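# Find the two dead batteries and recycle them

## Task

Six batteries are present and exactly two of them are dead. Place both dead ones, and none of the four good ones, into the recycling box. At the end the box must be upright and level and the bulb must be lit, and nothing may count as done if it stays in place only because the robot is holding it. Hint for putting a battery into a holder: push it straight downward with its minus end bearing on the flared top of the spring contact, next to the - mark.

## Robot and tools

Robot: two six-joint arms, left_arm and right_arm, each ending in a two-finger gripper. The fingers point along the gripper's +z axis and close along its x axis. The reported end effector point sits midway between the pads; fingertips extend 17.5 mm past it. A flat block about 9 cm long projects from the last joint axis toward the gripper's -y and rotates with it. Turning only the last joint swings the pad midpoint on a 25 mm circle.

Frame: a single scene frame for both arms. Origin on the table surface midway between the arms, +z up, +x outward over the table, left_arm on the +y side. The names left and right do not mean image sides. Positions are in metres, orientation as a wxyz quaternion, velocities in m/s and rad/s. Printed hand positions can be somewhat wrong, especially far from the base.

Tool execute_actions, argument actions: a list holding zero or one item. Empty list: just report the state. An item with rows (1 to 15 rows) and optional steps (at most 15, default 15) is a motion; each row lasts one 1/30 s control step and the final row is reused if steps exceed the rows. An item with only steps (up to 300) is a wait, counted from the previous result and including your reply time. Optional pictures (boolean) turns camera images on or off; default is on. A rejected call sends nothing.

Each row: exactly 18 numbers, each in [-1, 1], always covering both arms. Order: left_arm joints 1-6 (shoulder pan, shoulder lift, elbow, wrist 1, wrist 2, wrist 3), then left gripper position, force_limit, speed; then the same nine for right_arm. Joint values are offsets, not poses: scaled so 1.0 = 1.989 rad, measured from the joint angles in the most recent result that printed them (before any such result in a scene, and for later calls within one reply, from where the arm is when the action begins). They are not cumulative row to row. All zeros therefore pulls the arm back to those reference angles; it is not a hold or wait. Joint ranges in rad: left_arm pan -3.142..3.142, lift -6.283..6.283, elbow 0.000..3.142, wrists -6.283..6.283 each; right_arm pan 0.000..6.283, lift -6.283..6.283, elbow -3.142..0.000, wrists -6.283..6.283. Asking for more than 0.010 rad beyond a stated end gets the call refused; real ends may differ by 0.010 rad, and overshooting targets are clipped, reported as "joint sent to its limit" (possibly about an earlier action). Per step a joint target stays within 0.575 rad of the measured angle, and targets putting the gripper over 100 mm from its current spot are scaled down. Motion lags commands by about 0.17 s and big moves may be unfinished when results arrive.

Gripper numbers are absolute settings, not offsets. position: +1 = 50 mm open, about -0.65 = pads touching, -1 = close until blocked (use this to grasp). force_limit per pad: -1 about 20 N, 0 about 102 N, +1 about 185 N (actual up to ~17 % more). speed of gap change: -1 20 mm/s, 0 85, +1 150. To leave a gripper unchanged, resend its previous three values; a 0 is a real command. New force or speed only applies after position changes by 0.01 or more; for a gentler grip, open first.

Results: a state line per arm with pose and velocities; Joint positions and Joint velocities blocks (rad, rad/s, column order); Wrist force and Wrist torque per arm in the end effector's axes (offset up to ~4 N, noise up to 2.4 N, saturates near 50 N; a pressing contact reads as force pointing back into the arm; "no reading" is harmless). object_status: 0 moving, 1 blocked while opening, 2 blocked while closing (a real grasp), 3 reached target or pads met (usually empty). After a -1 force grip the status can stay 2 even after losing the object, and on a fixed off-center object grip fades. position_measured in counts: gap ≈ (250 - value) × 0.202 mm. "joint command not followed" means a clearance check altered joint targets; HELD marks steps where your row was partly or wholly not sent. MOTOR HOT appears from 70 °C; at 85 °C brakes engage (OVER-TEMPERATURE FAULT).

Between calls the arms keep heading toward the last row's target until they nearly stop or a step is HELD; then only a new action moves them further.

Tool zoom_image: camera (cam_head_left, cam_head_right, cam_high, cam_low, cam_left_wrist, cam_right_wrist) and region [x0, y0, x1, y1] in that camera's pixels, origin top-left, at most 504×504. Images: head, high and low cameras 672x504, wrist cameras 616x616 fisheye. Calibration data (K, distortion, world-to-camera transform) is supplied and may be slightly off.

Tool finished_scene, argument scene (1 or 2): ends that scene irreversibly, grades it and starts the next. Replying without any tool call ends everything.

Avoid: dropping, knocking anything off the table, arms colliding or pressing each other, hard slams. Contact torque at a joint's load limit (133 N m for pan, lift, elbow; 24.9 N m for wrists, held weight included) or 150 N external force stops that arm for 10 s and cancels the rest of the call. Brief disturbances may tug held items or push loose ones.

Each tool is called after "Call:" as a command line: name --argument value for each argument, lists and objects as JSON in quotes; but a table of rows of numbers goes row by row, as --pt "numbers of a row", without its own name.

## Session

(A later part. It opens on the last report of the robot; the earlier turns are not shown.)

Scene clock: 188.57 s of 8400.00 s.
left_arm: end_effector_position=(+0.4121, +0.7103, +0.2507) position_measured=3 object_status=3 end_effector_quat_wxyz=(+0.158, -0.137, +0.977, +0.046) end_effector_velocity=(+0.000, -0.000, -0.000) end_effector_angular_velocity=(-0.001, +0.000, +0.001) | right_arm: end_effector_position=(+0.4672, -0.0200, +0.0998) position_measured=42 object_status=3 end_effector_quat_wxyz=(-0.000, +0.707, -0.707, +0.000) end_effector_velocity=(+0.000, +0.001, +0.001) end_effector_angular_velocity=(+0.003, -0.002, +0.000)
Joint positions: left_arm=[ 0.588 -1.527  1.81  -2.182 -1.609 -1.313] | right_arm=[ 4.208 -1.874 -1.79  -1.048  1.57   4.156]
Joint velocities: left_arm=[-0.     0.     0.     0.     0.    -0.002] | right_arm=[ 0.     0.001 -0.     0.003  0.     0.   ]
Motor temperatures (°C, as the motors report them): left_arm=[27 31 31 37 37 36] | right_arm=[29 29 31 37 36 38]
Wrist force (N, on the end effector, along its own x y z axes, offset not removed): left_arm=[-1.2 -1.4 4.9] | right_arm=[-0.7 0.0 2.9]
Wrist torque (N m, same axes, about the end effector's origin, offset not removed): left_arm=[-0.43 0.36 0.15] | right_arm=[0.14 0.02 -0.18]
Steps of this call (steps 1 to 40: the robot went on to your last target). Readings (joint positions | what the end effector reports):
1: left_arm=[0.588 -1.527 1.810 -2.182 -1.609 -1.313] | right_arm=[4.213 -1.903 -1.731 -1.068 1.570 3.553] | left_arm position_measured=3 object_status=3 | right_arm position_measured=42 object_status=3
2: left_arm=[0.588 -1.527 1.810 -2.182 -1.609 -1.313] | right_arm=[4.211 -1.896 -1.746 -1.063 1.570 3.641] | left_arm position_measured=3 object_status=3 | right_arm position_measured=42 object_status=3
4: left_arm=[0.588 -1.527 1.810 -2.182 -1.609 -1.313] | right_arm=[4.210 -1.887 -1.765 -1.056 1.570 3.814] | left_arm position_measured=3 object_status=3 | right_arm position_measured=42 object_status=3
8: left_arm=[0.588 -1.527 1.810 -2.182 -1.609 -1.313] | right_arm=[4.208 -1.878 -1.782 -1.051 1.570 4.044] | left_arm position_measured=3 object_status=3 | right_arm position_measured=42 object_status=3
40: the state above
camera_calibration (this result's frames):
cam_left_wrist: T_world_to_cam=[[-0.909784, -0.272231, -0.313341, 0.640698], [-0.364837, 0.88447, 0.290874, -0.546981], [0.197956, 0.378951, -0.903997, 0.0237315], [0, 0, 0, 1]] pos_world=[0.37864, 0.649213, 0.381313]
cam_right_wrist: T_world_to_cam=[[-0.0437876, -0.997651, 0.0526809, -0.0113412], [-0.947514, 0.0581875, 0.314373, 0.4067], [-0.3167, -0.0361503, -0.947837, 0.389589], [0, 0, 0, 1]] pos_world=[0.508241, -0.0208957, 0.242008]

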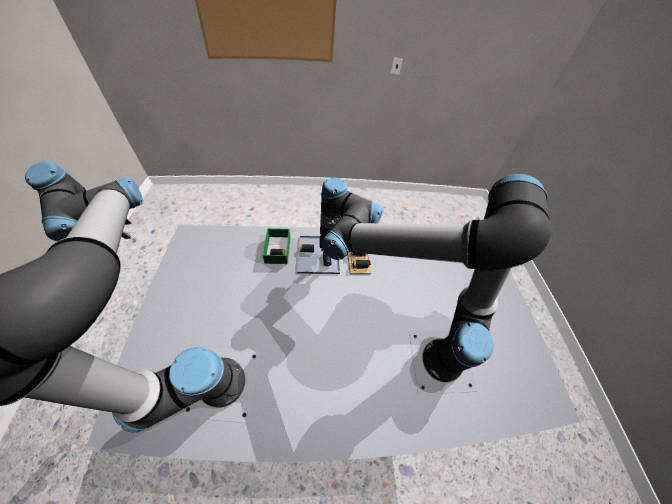

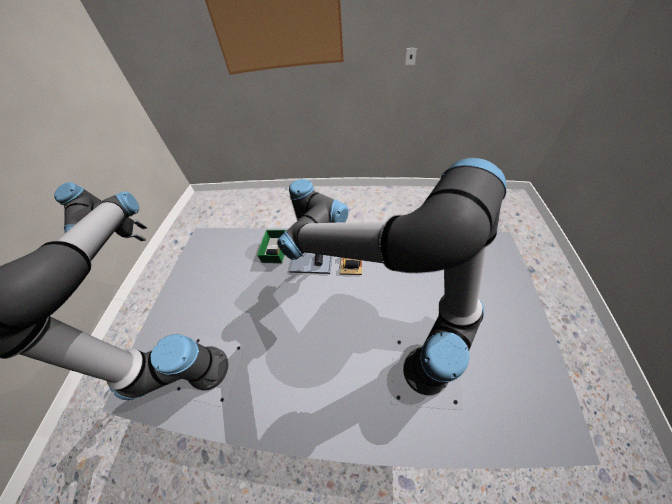

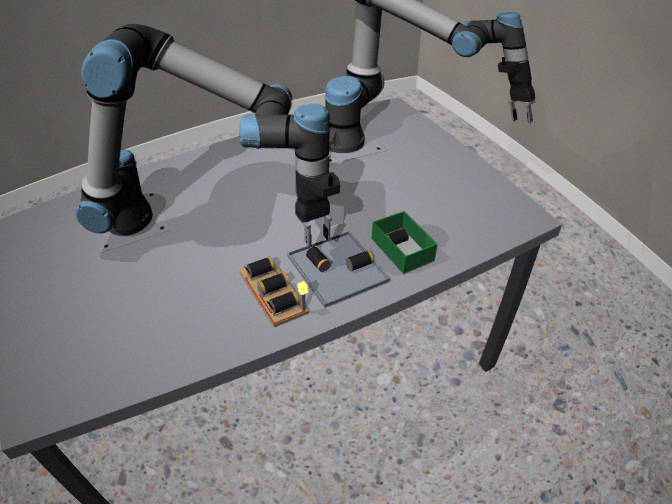

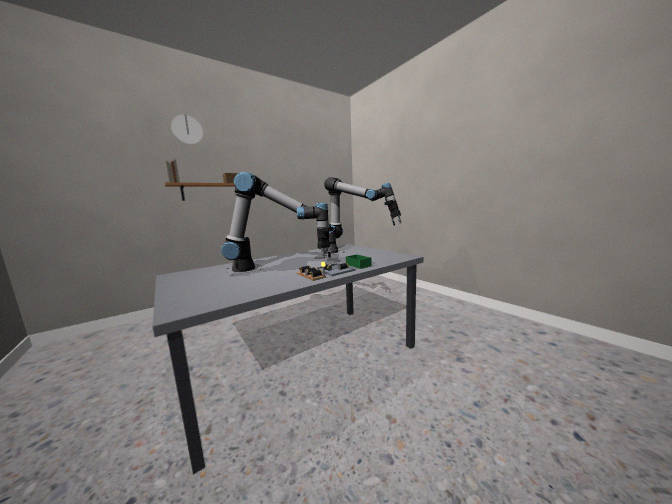

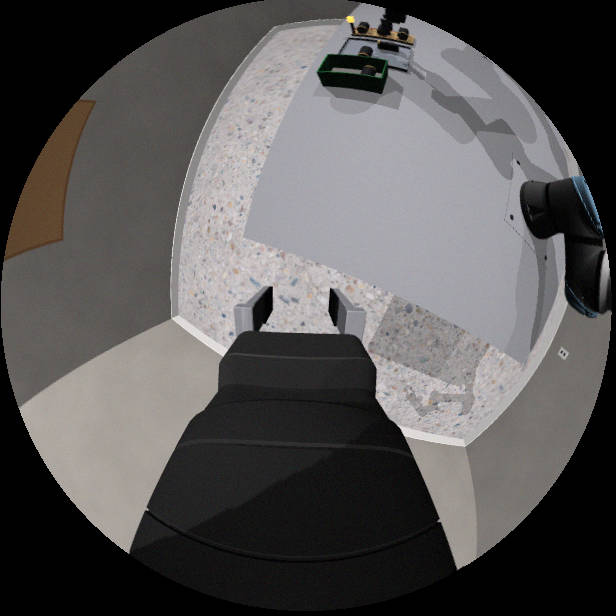

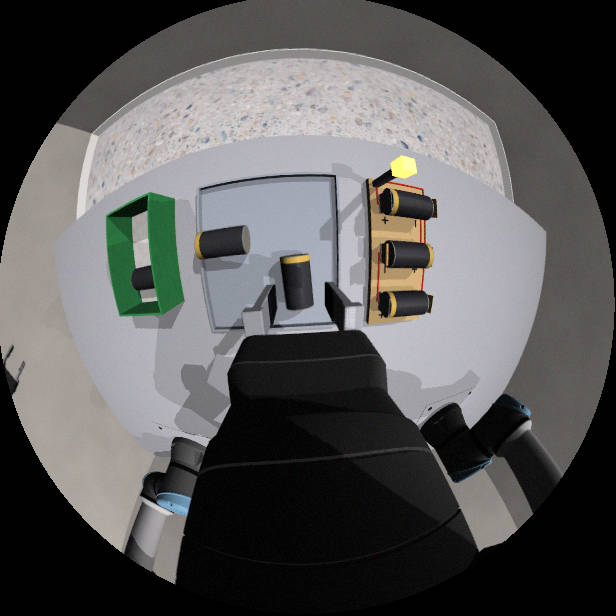

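Call:
execute_actions --actions '[{"rows":[[0,0,0,0,0,0,1,0,0,0.0028,0,0,0,0,-0.0227,0.9,-0.3,-0.3],[0,0,0,0,0,0,1,0,0,0.0028,-0.01,-0.008,0.018,0,-0.0227,0.9,-0.3,-0.3],[0,0,0,0,0,0,1,0,0,0.0028,-0.015,-0.012,0.027,0,-0.0227,0.9,-0.3,-0.3],[0,0,0,0,0,0,1,0,0,0.0028,-0.02,-0.016,0.036,0,-0.0227,0.9,-0.3,-0.3],[0,0,0,0,0,0,1,0,0,0.0028,-0.025,-0.02,0.045,0,-0.0227,0.9,-0.3,-0.3],[0,0,0,0,0,0,1,0,0,0.0028,-0.03,-0.0245,0.0545,0,-0.0227,0.9,-0.3,-0.3],[0,0,0,0,0,0,1,0,0,0.0028,-0.035,-0.0285,0.0635,0,-0.0227,0.9,-0.3,-0.3],[0,0,0,0,0,0,1,0,0,0.0028,-0.04,-0.0325,0.0725,0,-0.0227,0.9,-0.3,-0.3],[0,0,0,0,0,0,1,0,0,0.0028,-0.045,-0.0365,0.0815,0,-0.0227,0.9,-0.3,-0.3],[0,0,0,0,0,0,1,0,0,0.0028,-0.0508,-0.0411,0.0918,0,-0.0227,0.9,-0.3,-0.3]],"steps":15}]' --pictures false

Call:
execute_actions --actions '[{"steps":20}]' --pictures false

Call:
execute_actions --actions '[{"rows":[[0,0,0,0,0,0,1,0,0,0,0,0,0,0,0,-1,-0.3,-0.3]],"steps":15}]' --pictures false

Scene clock: 199.80 s of 8400.00 s.
left_arm: end_effector_position=(+0.4121, +0.7103, +0.2507) position_measured=3 object_status=3 end_effector_quat_wxyz=(+0.158, -0.137, +0.977, +0.046) end_effector_velocity=(+0.000, -0.001, +0.001) end_effector_angular_velocity=(+0.000, -0.002, +0.001) | right_arm: end_effector_position=(+0.4647, -0.0170, +0.0348) position_measured=18 object_status=3 end_effector_quat_wxyz=(+0.000, +0.724, -0.690, +0.000) end_effector_velocity=(-0.003, -0.003, -0.072) end_effector_angular_velocity=(+0.002, -0.001, +0.010)
Joint positions: left_arm=[ 0.588 -1.527  1.81  -2.182 -1.609 -1.313] | right_arm=[ 4.213 -1.963 -1.862 -0.888  1.57   4.112]
Joint velocities: left_arm=[-0.001 -0.002 -0.     0.     0.    -0.002] | right_arm=[ 0.001 -0.102 -0.081  0.186  0.    -0.009]
Motor temperatures (°C, as the motors report them): left_arm=[27 31 31 37 37 36] | right_arm=[29 29 31 37 36 38]
Wrist force (N, on the end effector, along its own x y z axes, offset not removed): left_arm=[-0.7 -4.9 1.9] | right_arm=[0.4 -0.1 3.4]
Wrist torque (N m, same axes, about the end effector's origin, offset not removed): left_arm=[-1.11 0.12 0.24] | right_arm=[0.11 -0.16 -0.16]
Steps of this call (steps 1 to 15: the robot went on to your last target; steps 16 to 90: nothing new was sent; then 7.73 s passed at rest; steps 91 to 105: all 15 steps of this action). Readings (joint positions | what the end effector reports):
91: left_arm=[0.588 -1.527 1.810 -2.182 -1.609 -1.313] | right_arm=[4.208 -1.874 -1.790 -1.048 1.570 4.156] | left_arm position_measured=3 object_status=3 | right_arm position_measured=38 object_status=0
92: left_arm=[0.588 -1.527 1.810 -2.182 -1.609 -1.313] | right_arm=[4.208 -1.874 -1.790 -1.048 1.570 4.152] | left_arm position_measured=3 object_status=3 | right_arm position_measured=27 object_status=0
94: left_arm=[0.588 -1.527 1.810 -2.182 -1.609 -1.313] | right_arm=[4.210 -1.881 -1.796 -1.036 1.570 4.136] | left_arm position_measured=3 object_status=3 | right_arm position_measured=18 object_status=0
98: left_arm=[0.588 -1.527 1.810 -2.182 -1.609 -1.313] | right_arm=[4.212 -1.911 -1.820 -0.982 1.570 4.119] | left_arm position_measured=3 object_status=3 | right_arm position_measured=18 object_status=0
105: the state above

Scene clock: 200.47 s of 8400.00 s.
left_arm: end_effector_position=(+0.4121, +0.7103, +0.2507) position_measured=3 object_status=3 end_effector_quat_wxyz=(+0.158, -0.137, +0.977, +0.046) end_effector_velocity=(+0.000, -0.000, -0.000) end_effector_angular_velocity=(-0.000, +0.001, -0.001) | right_arm: end_effector_position=(+0.4643, -0.0173, +0.0264) position_measured=18 object_status=3 end_effector_quat_wxyz=(-0.000, +0.725, -0.689, +0.000) end_effector_velocity=(-0.000, -0.001, -0.001) end_effector_angular_velocity=(-0.002, +0.001, -0.000)
Joint positions: left_arm=[ 0.588 -1.527  1.81  -2.182 -1.609 -1.313] | right_arm=[ 4.213 -1.975 -1.872 -0.866  1.57   4.111]
Joint velocities: left_arm=[-0.001  0.     0.     0.     0.     0.   ] | right_arm=[-0.    -0.001 -0.    -0.001 -0.     0.   ]
Motor temperatures (°C, as the motors report them): left_arm=[27 31 31 37 37 36] | right_arm=[29 29 31 37 36 38]
Wrist force (N, on the end effector, along its own x y z axes, offset not removed): left_arm=[-1.3 -0.8 2.8] | right_arm=[-1.1 0.2 3.1]
Wrist torque (N m, same axes, about the end effector's origin, offset not removed): left_arm=[-0.46 0.34 0.10] | right_arm=[0.13 0.00 -0.10]
Steps of this call (steps 1 to 20: the robot went on to your last target). Readings (joint positions | what the end effector reports):
1: left_arm=[0.588 -1.527 1.810 -2.182 -1.609 -1.313] | right_arm=[4.213 -1.966 -1.864 -0.882 1.570 4.111] | left_arm position_measured=3 object_status=3 | right_arm position_measured=18 object_status=3
2: left_arm=[0.588 -1.527 1.810 -2.182 -1.609 -1.313] | right_arm=[4.213 -1.968 -1.866 -0.878 1.570 4.111] | left_arm position_measured=3 object_status=3 | right_arm position_measured=18 object_status=3
4: left_arm=[0.588 -1.527 1.810 -2.182 -1.609 -1.313] | right_arm=[4.213 -1.971 -1.869 -0.873 1.570 4.111] | left_arm position_measured=3 object_status=3 | right_arm position_measured=18 object_status=3
8: left_arm=[0.588 -1.527 1.810 -2.182 -1.609 -1.313] | right_arm=[4.213 -1.974 -1.871 -0.868 1.570 4.111] | left_arm position_measured=3 object_status=3 | right_arm position_measured=18 object_status=3
20: the state above

Scene clock: 200.97 s of 8400.00 s.
left_arm: end_effector_position=(+0.4121, +0.7103, +0.2507) position_measured=3 object_status=3 end_effector_quat_wxyz=(+0.158, -0.137, +0.977, +0.046) end_effector_velocity=(-0.000, -0.000, -0.001) end_effector_angular_velocity=(-0.001, +0.001, +0.000) | right_arm: end_effector_position=(+0.4643, -0.0173, +0.0264) position_measured=92 object_status=2 end_effector_quat_wxyz=(-0.000, +0.725, -0.689, +0.000) end_effector_velocity=(+0.000, -0.001, +0.000) end_effector_angular_velocity=(+0.000, +0.000, -0.002)
Joint positions: left_arm=[ 0.588 -1.527  1.81  -2.182 -1.609 -1.313] | right_arm=[ 4.213 -1.975 -1.872 -0.866  1.57   4.111]
Joint velocities: left_arm=[-0.     0.     0.001  0.    -0.    -0.001] | right_arm=[-0.001  0.001 -0.    -0.001  0.     0.   ]
Motor temperatures (°C, as the motors report them): left_arm=[27 31 31 37 37 36] | right_arm=[29 29 31 37 36 38]
Wrist force (N, on the end effector, along its own x y z axes, offset not removed): left_arm=[-4.3 2.2 1.2] | right_arm=[0.6 -0.9 2.7]
Wrist torque (N m, same axes, about the end effector's origin, offset not removed): left_arm=[0.24 1.06 0.20] | right_arm=[-0.06 -0.31 -0.11]
Steps of this call (steps 1 to 15: all 15 steps of this action). Readings (joint positions | what the end effector reports):
1: left_arm=[0.588 -1.527 1.810 -2.182 -1.609 -1.313] | right_arm=[4.213 -1.975 -1.872 -0.866 1.570 4.111] | left_arm position_measured=3 object_status=3 | right_arm position_measured=22 object_status=0
2: left_arm=[0.588 -1.527 1.810 -2.182 -1.609 -1.313] | right_arm=[4.213 -1.975 -1.872 -0.866 1.570 4.111] | left_arm position_measured=3 object_status=3 | right_arm position_measured=33 object_status=0
4: left_arm=[0.588 -1.527 1.810 -2.182 -1.609 -1.313] | right_arm=[4.213 -1.975 -1.872 -0.866 1.570 4.111] | left_arm position_measured=3 object_status=3 | right_arm position_measured=54 object_status=0
8: left_arm=[0.588 -1.527 1.810 -2.182 -1.609 -1.313] | right_arm=[4.213 -1.975 -1.872 -0.866 1.570 4.111] | left_arm position_measured=3 object_status=3 | right_arm position_measured=92 object_status=0
15: the state above

Call:
execute_actions --actions '[{"rows":[[0,0,0,0,0,0,1,0,0,0,0.02,0.016,-0.036,0,0,-1,-0.3,-0.3],[0,0,0,0,0,0,1,0,0,0,0.03,0.024,-0.054,0,0,-1,-0.3,-0.3],[0,0,0,0,0,0,1,0,0,0,0.04,0.032,-0.072,0,0,-1,-0.3,-0.3],[0,0,0,0,0,0,1,0,0,0,0.05,0.041,-0.091,0,0,-1,-0.3,-0.3],[0,0,0,0,0,0,1,0,0,0,0.06,0.05,-0.11,0,0,-1,-0.3,-0.3],[0,0,0,0,0,0,1,0,0,0,0.072,0.062,-0.134,0,0,-1,-0.3,-0.3],[0,0,0,0,0,0,1,0,0,0,0.072,0.062,-0.134,0,0,-1,-0.3,-0.3],[0,0,0,0,0,0,1,0,0,0,0.072,0.062,-0.134,0,0,-1,-0.3,-0.3],[0,0,0,0,0,0,1,0,0,0,0.072,0.062,-0.134,0,-0.7603,-1,-0.3,-0.3]],"steps":15}]' --pictures false

Call:
execute_actions --actions '[{"steps":35}]' --pictures false

Scene clock: 210.60 s of 8400.00 s.
left_arm: end_effector_position=(+0.4121, +0.7103, +0.2507) position_measured=3 object_status=3 end_effector_quat_wxyz=(+0.158, -0.137, +0.977, +0.046) end_effector_velocity=(+0.000, -0.000, +0.000) end_effector_angular_velocity=(-0.000, -0.000, +0.000) | right_arm: end_effector_position=(+0.4631, -0.0113, +0.1282) position_measured=92 object_status=2 end_effector_quat_wxyz=(-0.000, +0.806, -0.592, +0.000) end_effector_velocity=(-0.020, +0.045, +0.048) end_effector_angular_velocity=(-0.010, +0.004, +2.171)
Joint positions: left_arm=[ 0.588 -1.527  1.81  -2.182 -1.609 -1.313] | right_arm=[ 4.213 -1.839 -1.755 -1.117  1.57   3.857]
Joint velocities: left_arm=[-0.     0.    -0.    -0.     0.    -0.001] | right_arm=[-0.     0.063  0.056 -0.127  0.    -2.172]
Motor temperatures (°C, as the motors report them): left_arm=[27 31 31 37 37 36] | right_arm=[29 29 31 37 36 38]
Wrist force (N, on the end effector, along its own x y z axes, offset not removed): left_arm=[-2.0 -2.9 -1.4] | right_arm=[-0.2 0.7 2.9]
Wrist torque (N m, same axes, about the end effector's origin, offset not removed): left_arm=[-0.87 0.47 0.22] | right_arm=[0.18 -0.05 -0.14]
Steps of this call (steps 1 to 15: the robot went on to your last target; steps 16 to 90: nothing new was sent; then 6.13 s passed at rest; steps 91 to 105: all 15 steps of this action). Readings (joint positions | what the end effector reports):
91: left_arm=[0.588 -1.527 1.810 -2.182 -1.609 -1.313] | right_arm=[4.213 -1.975 -1.871 -0.866 1.570 4.111] | left_arm position_measured=3 object_status=3 | right_arm position_measured=92 object_status=2
92: left_arm=[0.588 -1.527 1.810 -2.182 -1.609 -1.313] | right_arm=[4.213 -1.971 -1.868 -0.871 1.570 4.111] | left_arm position_measured=3 object_status=3 | right_arm position_measured=92 object_status=2
94: left_arm=[0.588 -1.527 1.810 -2.182 -1.609 -1.313] | right_arm=[4.213 -1.950 -1.851 -0.907 1.570 4.111] | left_arm position_measured=3 object_status=3 | right_arm position_measured=92 object_status=2
98: left_arm=[0.588 -1.527 1.810 -2.182 -1.609 -1.313] | right_arm=[4.213 -1.886 -1.796 -1.023 1.570 4.111] | left_arm position_measured=3 object_status=3 | right_arm position_measured=92 object_status=2
105: the state above

Scene clock: 211.77 s of 8400.00 s.
left_arm: end_effector_position=(+0.4121, +0.7103, +0.2507) position_measured=3 object_status=3 end_effector_quat_wxyz=(+0.158, -0.137, +0.977, +0.046) end_effector_velocity=(-0.000, +0.000, +0.000) end_effector_angular_velocity=(+0.000, -0.000, +0.001) | right_arm: end_effector_position=(+0.4390, +0.0055, +0.1339) position_measured=92 object_status=2 end_effector_quat_wxyz=(+0.000, +1.000, -0.005, +0.000) end_effector_velocity=(-0.001, +0.000, +0.000) end_effector_angular_velocity=(-0.000, -0.000, +0.004)
Joint positions: left_arm=[ 0.588 -1.527  1.81  -2.182 -1.609 -1.313] | right_arm=[ 4.213 -1.832 -1.748 -1.132  1.57   2.599]
Joint velocities: left_arm=[ 0.    -0.     0.    -0.     0.    -0.001] | right_arm=[ 0.001  0.001 -0.    -0.001 -0.001 -0.003]
Motor temperatures (°C, as the motors report them): left_arm=[27 31 31 37 37 36] | right_arm=[29 29 31 37 36 38]
Wrist force (N, on the end effector, along its own x y z axes, offset not removed): left_arm=[-0.7 -0.5 0.1] | right_arm=[-0.7 0.3 2.8]
Wrist torque (N m, same axes, about the end effector's origin, offset not removed): left_arm=[-0.33 0.28 -0.02] | right_arm=[0.13 -0.05 -0.16]
Steps of this call (steps 1 to 35: the robot went on to your last target). Readings (joint positions | what the end effector reports):
1: left_arm=[0.588 -1.527 1.810 -2.182 -1.609 -1.313] | right_arm=[4.213 -1.838 -1.753 -1.121 1.570 3.780] | left_arm position_measured=3 object_status=3 | right_arm position_measured=92 object_status=2
2: left_arm=[0.588 -1.527 1.810 -2.182 -1.609 -1.313] | right_arm=[4.213 -1.836 -1.752 -1.124 1.570 3.699] | left_arm position_measured=3 object_status=3 | right_arm position_measured=92 object_status=2
4: left_arm=[0.588 -1.527 1.810 -2.182 -1.609 -1.313] | right_arm=[4.213 -1.834 -1.750 -1.128 1.570 3.528] | left_arm position_measured=3 object_status=3 | right_arm position_measured=92 object_status=2
8: left_arm=[0.588 -1.527 1.810 -2.182 -1.609 -1.313] | right_arm=[4.213 -1.833 -1.749 -1.131 1.570 3.178] | left_arm position_measured=3 object_status=3 | right_arm position_measured=92 object_status=2
35: the state above

Call:
execute_actions --actions '[{"rows":[[0,0,0,0,0,0,1,0,0,0.001,-0.052,0.077,-0.025,0,0,-1,-0.3,-0.3],[0,0,0,0,0,0,1,0,0,0.001,-0.052,0.077,-0.025,0,0,-1,-0.3,-0.3],[0,0,0,0,0,0,1,0,0,0.001,-0.052,0.077,-0.025,0,0,-1,-0.3,-0.3],[0,0,0,0,0,0,1,0,0,0.002,-0.104,0.154,-0.05,0,0,-1,-0.3,-0.3],[0,0,0,0,0,0,1,0,0,0.002,-0.104,0.154,-0.05,0,0,-1,-0.3,-0.3],[0,0,0,0,0,0,1,0,0,0.002,-0.104,0.154,-0.05,0,0,-1,-0.3,-0.3],[0,0,0,0,0,0,1,0,0,0.003,-0.155,0.231,-0.076,0,0,-1,-0.3,-0.3],[0,0,0,0,0,0,1,0,0,0.003,-0.155,0.231,-0.076,0,0,-1,-0.3,-0.3],[0,0,0,0,0,0,1,0,0,0.003,-0.155,0.231,-0.076,0,0,-1,-0.3,-0.3],[0,0,0,0,0,0,1,0,0,0.004,-0.207,0.308,-0.101,0,0,-1,-0.3,-0.3],[0,0,0,0,0,0,1,0,0,0.004,-0.207,0.308,-0.101,0,0,-1,-0.3,-0.3],[0,0,0,0,0,0,1,0,0,0.004,-0.207,0.308,-0.101,0,0,-1,-0.3,-0.3],[0,0,0,0,0,0,1,0,0,0.0043,-0.259,0.385,-0.1262,0,0,-1,-0.3,-0.3]],"steps":15}]' --pictures false

Call:
execute_actions --actions '[{"steps":30}]'

Scene clock: 218.20 s of 8400.00 s.
left_arm: end_effector_position=(+0.4121, +0.7103, +0.2507) position_measured=3 object_status=3 end_effector_quat_wxyz=(+0.158, -0.137, +0.977, +0.046) end_effector_velocity=(-0.000, +0.000, -0.000) end_effector_angular_velocity=(+0.000, +0.000, -0.001) | right_arm: end_effector_position=(+0.5202, +0.1476, +0.1275) position_measured=92 object_status=2 end_effector_quat_wxyz=(+0.006, +1.000, -0.001, -0.003) end_effector_velocity=(+0.204, +0.355, -0.095) end_effector_angular_velocity=(-0.028, +0.017, +0.013)
Joint positions: left_arm=[ 0.588 -1.527  1.81  -2.182 -1.609 -1.313] | right_arm=[ 4.22  -2.207 -1.199 -1.32   1.57   2.599]
Joint velocities: left_arm=[ 0.     0.     0.    -0.     0.     0.001] | right_arm=[ 0.013 -1.076  1.554 -0.51  -0.     0.   ]
Motor temperatures (°C, as the motors report them): left_arm=[27 31 31 37 37 36] | right_arm=[29 29 31 37 36 38]
Wrist force (N, on the end effector, along its own x y z axes, offset not removed): left_arm=[-0.6 -0.5 1.8] | right_arm=[-0.5 1.1 2.1]
Wrist torque (N m, same axes, about the end effector's origin, offset not removed): left_arm=[-0.26 0.34 0.16] | right_arm=[0.24 -0.04 -0.18]
Steps of this call (steps 1 to 15: the robot went on to your last target; steps 16 to 90: nothing new was sent; then 2.93 s passed at rest; steps 91 to 105: all 15 steps of this action). Readings (joint positions | what the end effector reports):
91: left_arm=[0.588 -1.527 1.810 -2.182 -1.609 -1.313] | right_arm=[4.213 -1.832 -1.748 -1.132 1.570 2.599] | left_arm position_measured=3 object_status=3 | right_arm position_measured=92 object_status=2
92: left_arm=[0.588 -1.527 1.810 -2.182 -1.609 -1.313] | right_arm=[4.213 -1.837 -1.743 -1.137 1.570 2.599] | left_arm position_measured=3 object_status=3 | right_arm position_measured=92 object_status=2
94: left_arm=[0.588 -1.527 1.810 -2.182 -1.609 -1.313] | right_arm=[4.214 -1.872 -1.696 -1.155 1.570 2.599] | left_arm position_measured=3 object_status=3 | right_arm position_measured=92 object_status=2
98: left_arm=[0.588 -1.527 1.810 -2.182 -1.609 -1.313] | right_arm=[4.216 -1.978 -1.539 -1.207 1.570 2.599] | left_arm position_measured=3 object_status=3 | right_arm position_measured=92 object_status=2
105: the state above

Scene clock: 219.20 s of 8400.00 s.
left_arm: end_effector_position=(+0.4121, +0.7103, +0.2507) position_measured=3 object_status=3 end_effector_quat_wxyz=(+0.158, -0.137, +0.977, +0.046) end_effector_velocity=(+0.000, -0.000, +0.001) end_effector_angular_velocity=(+0.000, -0.001, +0.000) | right_arm: end_effector_position=(+0.5480, +0.1957, +0.1197) position_measured=92 object_status=2 end_effector_quat_wxyz=(+0.000, +1.000, -0.000, +0.000) end_effector_velocity=(-0.000, +0.001, +0.000) end_effector_angular_velocity=(+0.001, -0.001, +0.000)
Joint positions: left_arm=[ 0.588 -1.527  1.81  -2.182 -1.609 -1.313] | right_arm=[ 4.222 -2.347 -0.983 -1.383  1.57   2.599]
Joint velocities: left_arm=[-0.    -0.001 -0.    -0.    -0.    -0.001] | right_arm=[ 0.001 -0.     0.     0.001 -0.     0.   ]
Motor temperatures (°C, as the motors report them): left_arm=[27 31 31 37 37 36] | right_arm=[29 29 31 37 36 38]
Wrist force (N, on the end effector, along its own x y z axes, offset not removed): left_arm=[-3.2 -0.8 2.8] | right_arm=[0.5 -0.2 3.6]
Wrist torque (N m, same axes, about the end effector's origin, offset not removed): left_arm=[-0.32 0.73 0.12] | right_arm=[0.05 -0.29 -0.19]
Steps of this call (steps 1 to 30: the robot went on to your last target). Readings (joint positions | what the end effector reports):
1: left_arm=[0.588 -1.527 1.810 -2.182 -1.609 -1.313] | right_arm=[4.221 -2.241 -1.149 -1.335 1.570 2.599] | left_arm position_measured=3 object_status=3 | right_arm position_measured=92 object_status=2
2: left_arm=[0.588 -1.527 1.810 -2.182 -1.609 -1.313] | right_arm=[4.221 -2.267 -1.108 -1.347 1.570 2.599] | left_arm position_measured=3 object_status=3 | right_arm position_measured=92 object_status=2
4: left_arm=[0.588 -1.527 1.810 -2.182 -1.609 -1.313] | right_arm=[4.221 -2.302 -1.053 -1.363 1.570 2.599] | left_arm position_measured=3 object_status=3 | right_arm position_measured=92 object_status=2
8: left_arm=[0.588 -1.527 1.810 -2.182 -1.609 -1.313] | right_arm=[4.221 -2.333 -1.005 -1.377 1.570 2.599] | left_arm position_measured=3 object_status=3 | right_arm position_measured=92 object_status=2
30: the state above
All arms were judged still, so your last target was given up. Only a new action makes them travel on or press farther. Fingers that are still opening or closing keep moving.
camera_calibration (this result's frames):
cam_left_wrist: T_world_to_cam=[[-0.909784, -0.272231, -0.313341, 0.640698], [-0.364837, 0.88447, 0.290873, -0.546981], [0.197956, 0.378951, -0.903997, 0.0237315], [0, 0, 0, 1]] pos_world=[0.37864, 0.649213, 0.381312]
cam_right_wrist: T_world_to_cam=[[0.997653, -0.0436086, 0.0527843, -0.55108], [-0.0581035, -0.947058, 0.315762, 0.173616], [0.0362199, -0.318088, -0.947369, 0.303596], [0, 0, 0, 1]] pos_world=[0.548879, 0.236962, 0.261885]

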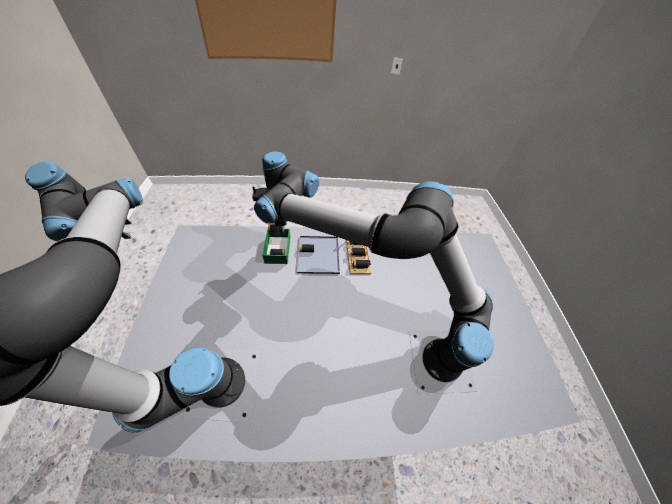

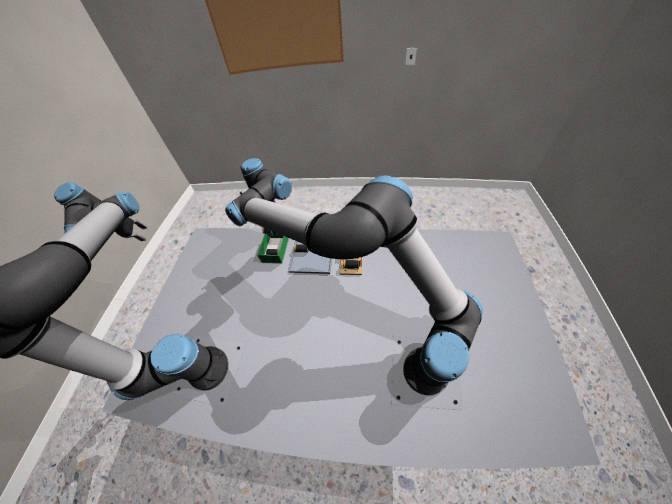

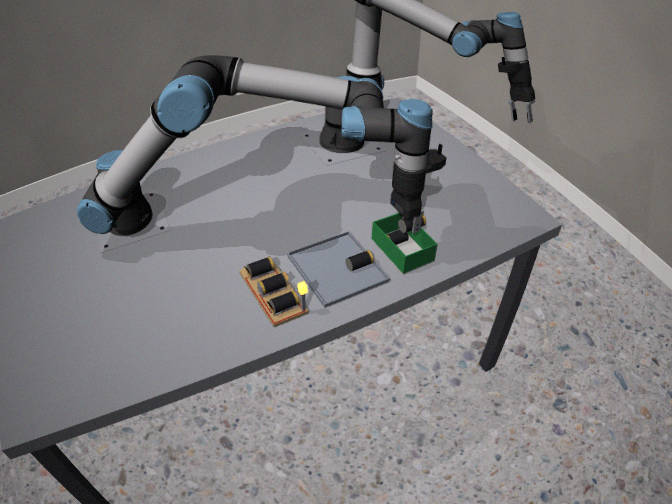

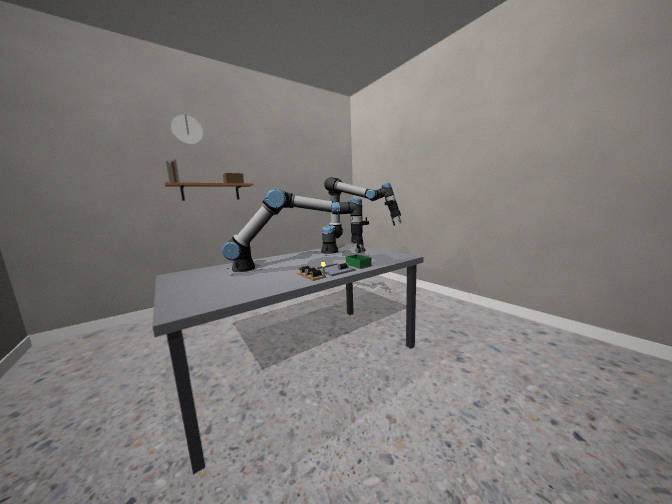

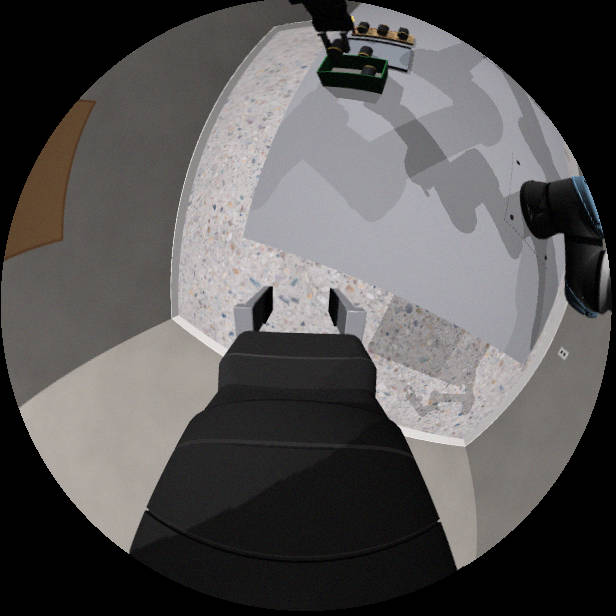

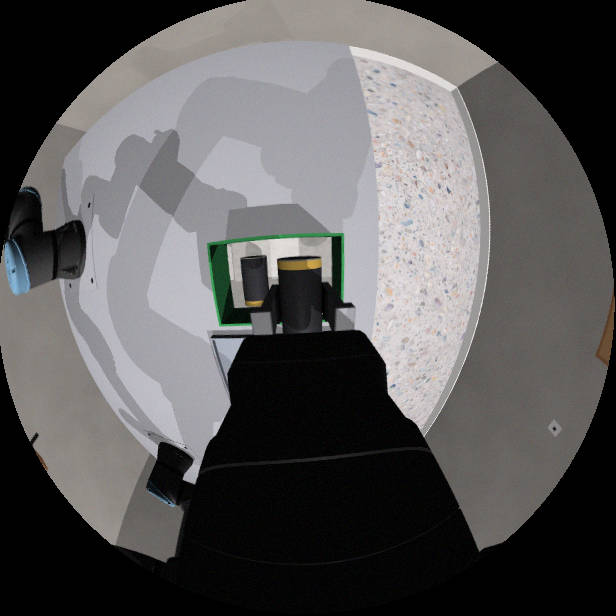

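Call:
execute_actions --actions '[{"rows":[[0,0,0,0,0,0,1,0,0,0,-0.006,-0.012,0.018,0,0,-1,-0.3,-0.3],[0,0,0,0,0,0,1,0,0,0,-0.006,-0.012,0.018,0,0,-1,-0.3,-0.3],[0,0,0,0,0,0,1,0,0,0,-0.013,-0.024,0.037,0,0,-1,-0.3,-0.3],[0,0,0,0,0,0,1,0,0,0,-0.013,-0.024,0.037,0,0,-1,-0.3,-0.3],[0,0,0,0,0,0,1,0,0,0,-0.02,-0.036,0.056,0,0,-1,-0.3,-0.3],[0,0,0,0,0,0,1,0,0,0,-0.02,-0.036,0.056,0,0,-1,-0.3,-0.3],[0,0,0,0,0,0,1,0,0,0,-0.027,-0.047,0.074,0,0,-1,-0.3,-0.3],[0,0,0,0,0,0,1,0,0,0,-0.027,-0.047,0.074,0,0,-1,-0.3,-0.3],[0,0,0,0,0,0,1,0,0,0,-0.0343,-0.0582,0.0927,0,0,-1,-0.3,-0.3]],"steps":15}]' --pictures false

Call:
execute_actions --actions '[{"steps":20}]' --pictures false

Scene clock: 228.13 s of 8400.00 s.
left_arm: end_effector_position=(+0.4121, +0.7103, +0.2507) position_measured=3 object_status=3 end_effector_quat_wxyz=(+0.158, -0.137, +0.977, +0.046) end_effector_velocity=(-0.000, +0.000, -0.001) end_effector_angular_velocity=(-0.001, +0.001, +0.002) | right_arm: end_effector_position=(+0.5483, +0.1962, +0.0383) position_measured=92 object_status=2 end_effector_quat_wxyz=(+0.001, +1.000, -0.000, +0.000) end_effector_velocity=(-0.002, -0.002, -0.074) end_effector_angular_velocity=(+0.005, -0.003, +0.002)
Joint positions: left_arm=[ 0.588 -1.527  1.81  -2.182 -1.609 -1.313] | right_arm=[ 4.222 -2.408 -1.087 -1.218  1.57   2.599]
Joint velocities: left_arm=[ 0.001  0.001 -0.     0.    -0.    -0.001] | right_arm=[ 0.001 -0.058 -0.095  0.158 -0.    -0.   ]
Motor temperatures (°C, as the motors report them): left_arm=[27 31 31 37 37 36] | right_arm=[29 29 31 37 36 38]
Wrist force (N, on the end effector, along its own x y z axes, offset not removed): left_arm=[0.8 1.9 3.6] | right_arm=[-0.1 -1.0 3.9]
Wrist torque (N m, same axes, about the end effector's origin, offset not removed): left_arm=[0.04 0.06 0.19] | right_arm=[-0.08 -0.16 -0.12]
Steps of this call (steps 1 to 90: nothing new was sent; then 5.43 s passed at rest; steps 91 to 105: all 15 steps of this action). Readings (joint positions | what the end effector reports):
91: left_arm=[0.588 -1.527 1.810 -2.182 -1.609 -1.313] | right_arm=[4.222 -2.347 -0.983 -1.383 1.570 2.599] | left_arm position_measured=3 object_status=3 | right_arm position_measured=92 object_status=2
92: left_arm=[0.588 -1.527 1.810 -2.182 -1.609 -1.313] | right_arm=[4.222 -2.348 -0.985 -1.380 1.570 2.599] | left_arm position_measured=3 object_status=3 | right_arm position_measured=92 object_status=2
94: left_arm=[0.588 -1.527 1.810 -2.182 -1.609 -1.313] | right_arm=[4.222 -2.354 -0.996 -1.363 1.570 2.599] | left_arm position_measured=3 object_status=3 | right_arm position_measured=92 object_status=2
98: left_arm=[0.588 -1.527 1.810 -2.182 -1.609 -1.313] | right_arm=[4.222 -2.375 -1.032 -1.307 1.570 2.599] | left_arm position_measured=3 object_status=3 | right_arm position_measured=92 object_status=2
105: the state above

Scene clock: 228.80 s of 8400.00 s.
left_arm: end_effector_position=(+0.4121, +0.7103, +0.2507) position_measured=3 object_status=3 end_effector_quat_wxyz=(+0.158, -0.137, +0.977, +0.046) end_effector_velocity=(-0.000, +0.000, +0.000) end_effector_angular_velocity=(+0.000, -0.001, -0.000) | right_arm: end_effector_position=(+0.5481, +0.1958, +0.0296) position_measured=92 object_status=2 end_effector_quat_wxyz=(+0.000, +1.000, -0.000, +0.000) end_effector_velocity=(+0.000, -0.000, -0.001) end_effector_angular_velocity=(-0.000, +0.000, +0.000)
Joint positions: left_arm=[ 0.588 -1.527  1.81  -2.182 -1.609 -1.313] | right_arm=[ 4.222 -2.415 -1.098 -1.199  1.57   2.599]
Joint velocities: left_arm=[ 0. -0. -0.  0. -0.  0.] | right_arm=[-0.    -0.001 -0.     0.    -0.    -0.   ]
Motor temperatures (°C, as the motors report them): left_arm=[27 31 31 37 37 36] | right_arm=[29 29 31 37 36 38]
Wrist force (N, on the end effector, along its own x y z axes, offset not removed): left_arm=[-1.0 -1.9 1.2] | right_arm=[0.4 0.2 2.7]
Wrist torque (N m, same axes, about the end effector's origin, offset not removed): left_arm=[-0.53 0.36 0.15] | right_arm=[0.10 -0.26 -0.15]
Steps of this call (steps 1 to 20: the robot went on to your last target). Readings (joint positions | what the end effector reports):
1: left_arm=[0.588 -1.527 1.810 -2.182 -1.609 -1.313] | right_arm=[4.222 -2.410 -1.090 -1.213 1.570 2.599] | left_arm position_measured=3 object_status=3 | right_arm position_measured=92 object_status=2
2: left_arm=[0.588 -1.527 1.810 -2.182 -1.609 -1.313] | right_arm=[4.222 -2.411 -1.092 -1.209 1.570 2.599] | left_arm position_measured=3 object_status=3 | right_arm position_measured=92 object_status=2
4: left_arm=[0.588 -1.527 1.810 -2.182 -1.609 -1.313] | right_arm=[4.222 -2.413 -1.095 -1.205 1.570 2.599] | left_arm position_measured=3 object_status=3 | right_arm position_measured=92 object_status=2
8: left_arm=[0.588 -1.527 1.810 -2.182 -1.609 -1.313] | right_arm=[4.222 -2.415 -1.097 -1.201 1.570 2.599] | left_arm position_measured=3 object_status=3 | right_arm position_measured=92 object_status=2
20: the state above

Call:
execute_actions --actions '[{"rows":[[0,0,0,0,0,0,1,0,0,0,0,0,0,0,0,0.65,-0.3,-0.3]],"steps":12}]' --pictures false

Call:
execute_actions --actions '[{"rows":[[0,0,0,0,0,0,1,0,0,0,0.012,0.019,-0.031,0,0,0.65,-0.3,-0.3],[0,0,0,0,0,0,1,0,0,0,0.012,0.019,-0.031,0,0,0.65,-0.3,-0.3],[0,0,0,0,0,0,1,0,0,0,0.024,0.039,-0.063,0,0,0.65,-0.3,-0.3],[0,0,0,0,0,0,1,0,0,0,0.024,0.039,-0.063,0,0,0.65,-0.3,-0.3],[0,0,0,0,0,0,1,0,0,0,0.0343,0.0582,-0.0927,0,0,0.65,-0.3,-0.3]],"steps":15}]' --pictures false

Call:
execute_actions --actions '[{"steps":15}]'

Scene clock: 233.13 s of 8400.00 s.
left_arm: end_effector_position=(+0.4121, +0.7103, +0.2507) position_measured=3 object_status=3 end_effector_quat_wxyz=(+0.158, -0.137, +0.977, +0.046) end_effector_velocity=(-0.000, +0.000, +0.000) end_effector_angular_velocity=(+0.000, -0.000, -0.000) | right_arm: end_effector_position=(+0.5481, +0.1958, +0.0296) position_measured=56 object_status=3 end_effector_quat_wxyz=(+0.000, +1.000, -0.000, +0.000) end_effector_velocity=(-0.001, +0.001, +0.000) end_effector_angular_velocity=(+0.000, +0.000, +0.002)
Joint positions: left_arm=[ 0.588 -1.527  1.81  -2.182 -1.609 -1.313] | right_arm=[ 4.222 -2.415 -1.098 -1.199  1.57   2.599]
Joint velocities: left_arm=[ 0.001 -0.001  0.     0.     0.     0.001] | right_arm=[ 0.002  0.    -0.     0.     0.     0.   ]
Motor temperatures (°C, as the motors report them): left_arm=[27 31 31 37 37 36] | right_arm=[29 29 31 37 36 38]
Wrist force (N, on the end effector, along its own x y z axes, offset not removed): left_arm=[-0.4 0.5 1.8] | right_arm=[-0.5 0.6 2.6]
Wrist torque (N m, same axes, about the end effector's origin, offset not removed): left_arm=[-0.08 0.09 0.14] | right_arm=[0.20 -0.09 -0.15]
Steps of this call (steps 1 to 15: the robot went on to your last target; steps 16 to 90: nothing new was sent; then 0.93 s passed at rest; steps 91 to 102: all 12 steps of this action). Readings (joint positions | what the end effector reports):
91: left_arm=[0.588 -1.527 1.810 -2.182 -1.609 -1.313] | right_arm=[4.222 -2.415 -1.098 -1.199 1.570 2.599] | left_arm position_measured=3 object_status=3 | right_arm position_measured=88 object_status=0
92: left_arm=[0.588 -1.527 1.810 -2.182 -1.609 -1.313] | right_arm=[4.222 -2.415 -1.098 -1.199 1.570 2.599] | left_arm position_measured=3 object_status=3 | right_arm position_measured=77 object_status=0
94: left_arm=[0.588 -1.527 1.810 -2.182 -1.609 -1.313] | right_arm=[4.222 -2.415 -1.098 -1.199 1.570 2.599] | left_arm position_measured=3 object_status=3 | right_arm position_measured=58 object_status=0
98: left_arm=[0.588 -1.527 1.810 -2.182 -1.609 -1.313] | right_arm=[4.222 -2.415 -1.098 -1.199 1.570 2.599] | left_arm position_measured=3 object_status=3 | right_arm position_measured=56 object_status=0
102: the state above

Scene clock: 233.63 s of 8400.00 s.
left_arm: end_effector_position=(+0.4121, +0.7103, +0.2507) position_measured=3 object_status=3 end_effector_quat_wxyz=(+0.158, -0.137, +0.977, +0.046) end_effector_velocity=(+0.000, -0.000, +0.000) end_effector_angular_velocity=(+0.000, -0.001, +0.000) | right_arm: end_effector_position=(+0.5482, +0.1960, +0.1156) position_measured=56 object_status=3 end_effector_quat_wxyz=(+0.000, +1.000, -0.000, +0.000) end_effector_velocity=(-0.001, -0.003, +0.035) end_effector_angular_velocity=(-0.002, +0.001, -0.001)
Joint positions: left_arm=[ 0.588 -1.527  1.81  -2.182 -1.609 -1.313] | right_arm=[ 4.222 -2.35  -0.988 -1.374  1.57   2.599]
Joint velocities: left_arm=[-0.    -0.    -0.001 -0.    -0.    -0.   ] | right_arm=[-0.     0.025  0.046 -0.074 -0.     0.   ]
Motor temperatures (°C, as the motors report them): left_arm=[27 31 31 37 37 36] | right_arm=[29 29 31 37 36 38]
Wrist force (N, on the end effector, along its own x y z axes, offset not removed): left_arm=[-2.1 -0.6 1.2] | right_arm=[0.0 0.4 1.7]
Wrist torque (N m, same axes, about the end effector's origin, offset not removed): left_arm=[-0.42 0.73 0.01] | right_arm=[0.14 -0.15 -0.13]
Steps of this call (steps 1 to 15: all 15 steps of this action). Readings (joint positions | what the end effector reports):
1: left_arm=[0.588 -1.527 1.810 -2.182 -1.609 -1.313] | right_arm=[4.222 -2.415 -1.098 -1.199 1.570 2.599] | left_arm position_measured=3 object_status=3 | right_arm position_measured=56 object_status=3
2: left_arm=[0.588 -1.527 1.810 -2.182 -1.609 -1.313] | right_arm=[4.222 -2.413 -1.095 -1.204 1.570 2.599] | left_arm position_measured=3 object_status=3 | right_arm position_measured=56 object_status=3
4: left_arm=[0.588 -1.527 1.810 -2.182 -1.609 -1.313] | right_arm=[4.222 -2.402 -1.078 -1.231 1.570 2.599] | left_arm position_measured=3 object_status=3 | right_arm position_measured=56 object_status=3
8: left_arm=[0.588 -1.527 1.810 -2.182 -1.609 -1.313] | right_arm=[4.222 -2.369 -1.022 -1.318 1.570 2.599] | left_arm position_measured=3 object_status=3 | right_arm position_measured=56 object_status=3
15: the state above

Scene clock: 234.13 s of 8400.00 s.
left_arm: end_effector_position=(+0.4121, +0.7103, +0.2507) position_measured=3 object_status=3 end_effector_quat_wxyz=(+0.158, -0.137, +0.977, +0.046) end_effector_velocity=(+0.000, -0.000, +0.000) end_effector_angular_velocity=(+0.000, -0.001, +0.000) | right_arm: end_effector_position=(+0.5480, +0.1957, +0.1197) position_measured=56 object_status=3 end_effector_quat_wxyz=(+0.000, +1.000, -0.000, +0.000) end_effector_velocity=(-0.001, +0.001, +0.002) end_effector_angular_velocity=(+0.002, -0.001, +0.001)
Joint positions: left_arm=[ 0.588 -1.527  1.81  -2.182 -1.609 -1.313] | right_arm=[ 4.222 -2.347 -0.983 -1.383  1.57   2.599]
Joint velocities: left_arm=[-0.    -0.001 -0.    -0.    -0.    -0.   ] | right_arm=[ 0.001  0.002  0.001 -0.     0.    -0.   ]
Motor temperatures (°C, as the motors report them): left_arm=[27 31 31 37 37 36] | right_arm=[29 29 31 37 36 38]
Wrist force (N, on the end effector, along its own x y z axes, offset not removed): left_arm=[0.1 0.0 2.9] | right_arm=[-1.2 0.7 2.3]
Wrist torque (N m, same axes, about the end effector's origin, offset not removed): left_arm=[-0.15 0.00 -0.02] | right_arm=[0.20 0.09 -0.06]
Steps of this call (steps 1 to 15: the robot went on to your last target). Readings (joint positions | what the end effector reports):
1: left_arm=[0.588 -1.527 1.810 -2.182 -1.609 -1.313] | right_arm=[4.222 -2.349 -0.987 -1.377 1.570 2.599] | left_arm position_measured=3 object_status=3 | right_arm position_measured=56 object_status=3
2: left_arm=[0.588 -1.527 1.810 -2.182 -1.609 -1.313] | right_arm=[4.222 -2.349 -0.986 -1.378 1.570 2.599] | left_arm position_measured=3 object_status=3 | right_arm position_measured=56 object_status=3
4: left_arm=[0.588 -1.527 1.810 -2.182 -1.609 -1.313] | right_arm=[4.222 -2.348 -0.984 -1.380 1.570 2.599] | left_arm position_measured=3 object_status=3 | right_arm position_measured=56 object_status=3
8: left_arm=[0.588 -1.527 1.810 -2.182 -1.609 -1.313] | right_arm=[4.222 -2.347 -0.983 -1.382 1.570 2.599] | left_arm position_measured=3 object_status=3 | right_arm position_measured=56 object_status=3
15: the state above
All arms were judged still, so your last target was given up. Only a new action makes them travel on or press farther. Fingers that are still opening or closing keep moving.
camera_calibration (this result's frames):
cam_left_wrist: T_world_to_cam=[[-0.909784, -0.272231, -0.313341, 0.640698], [-0.364837, 0.88447, 0.290874, -0.546981], [0.197956, 0.378951, -0.903997, 0.0237315], [0, 0, 0, 1]] pos_world=[0.37864, 0.649213, 0.381313]
cam_right_wrist: T_world_to_cam=[[0.997653, -0.0436089, 0.0527841, -0.551079], [-0.0581038, -0.947058, 0.315763, 0.173639], [0.0362195, -0.318088, -0.947369, 0.303539], [0, 0, 0, 1]] pos_world=[0.548881, 0.236966, 0.261823]

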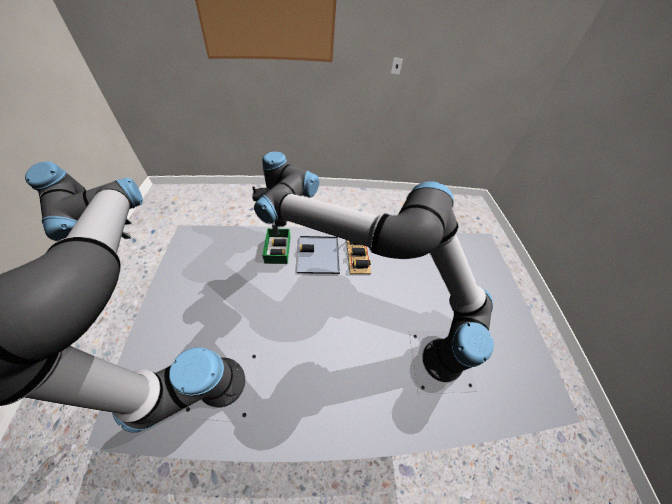

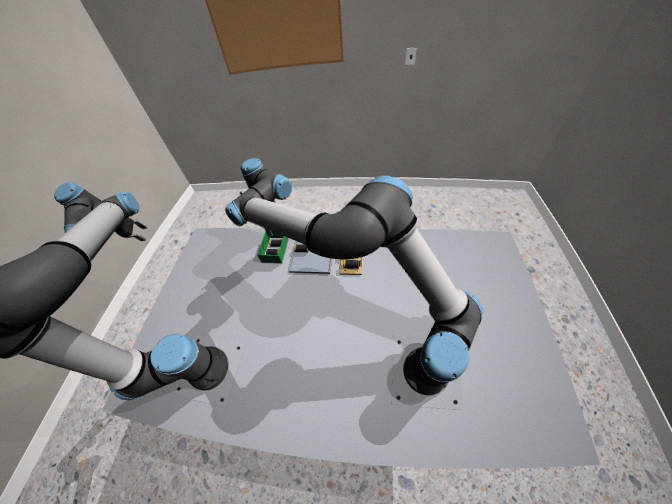

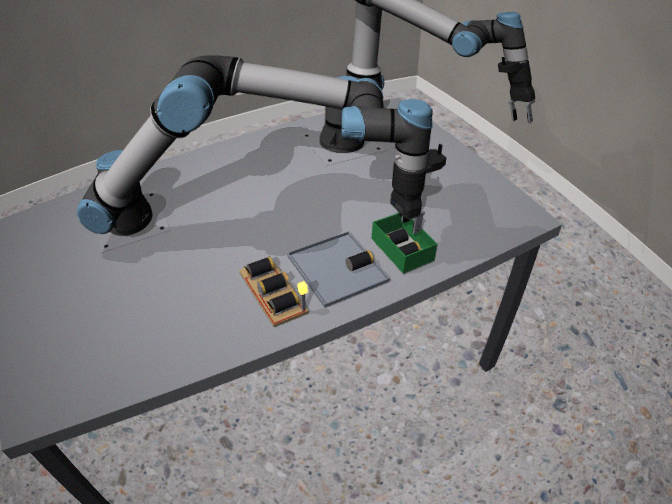

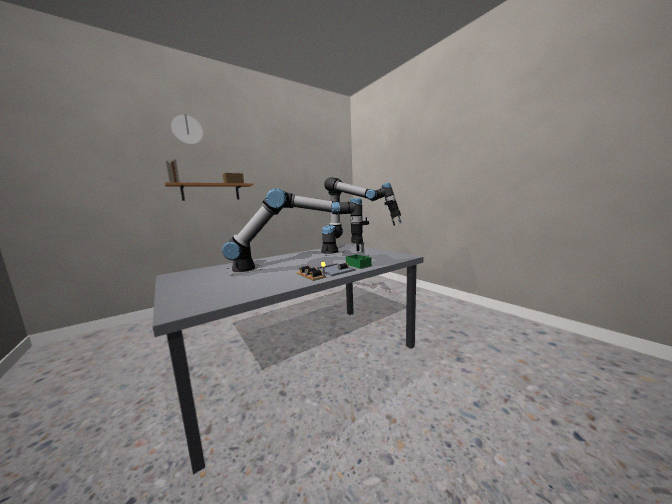

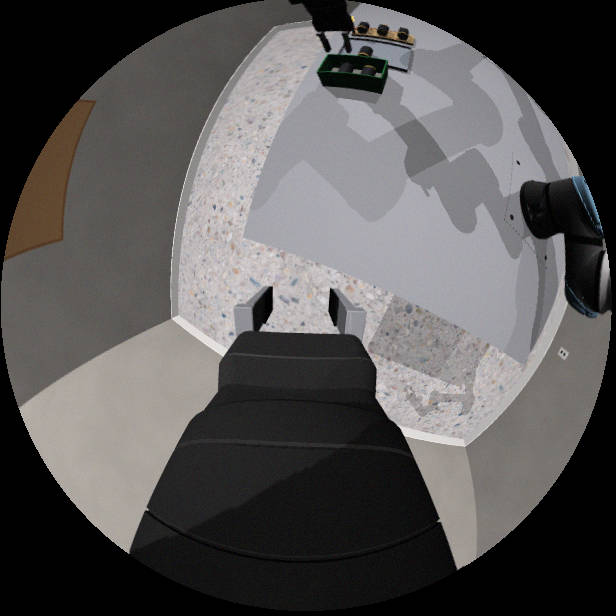

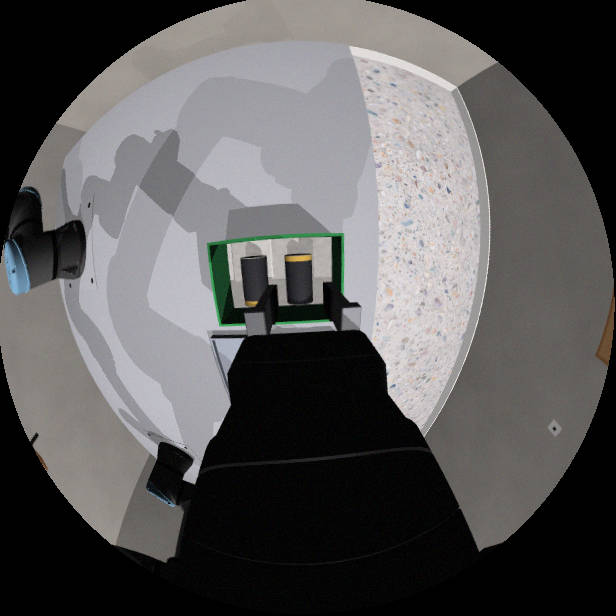

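Call:
finished_scene --scene 2

The scene is finished: the task was done.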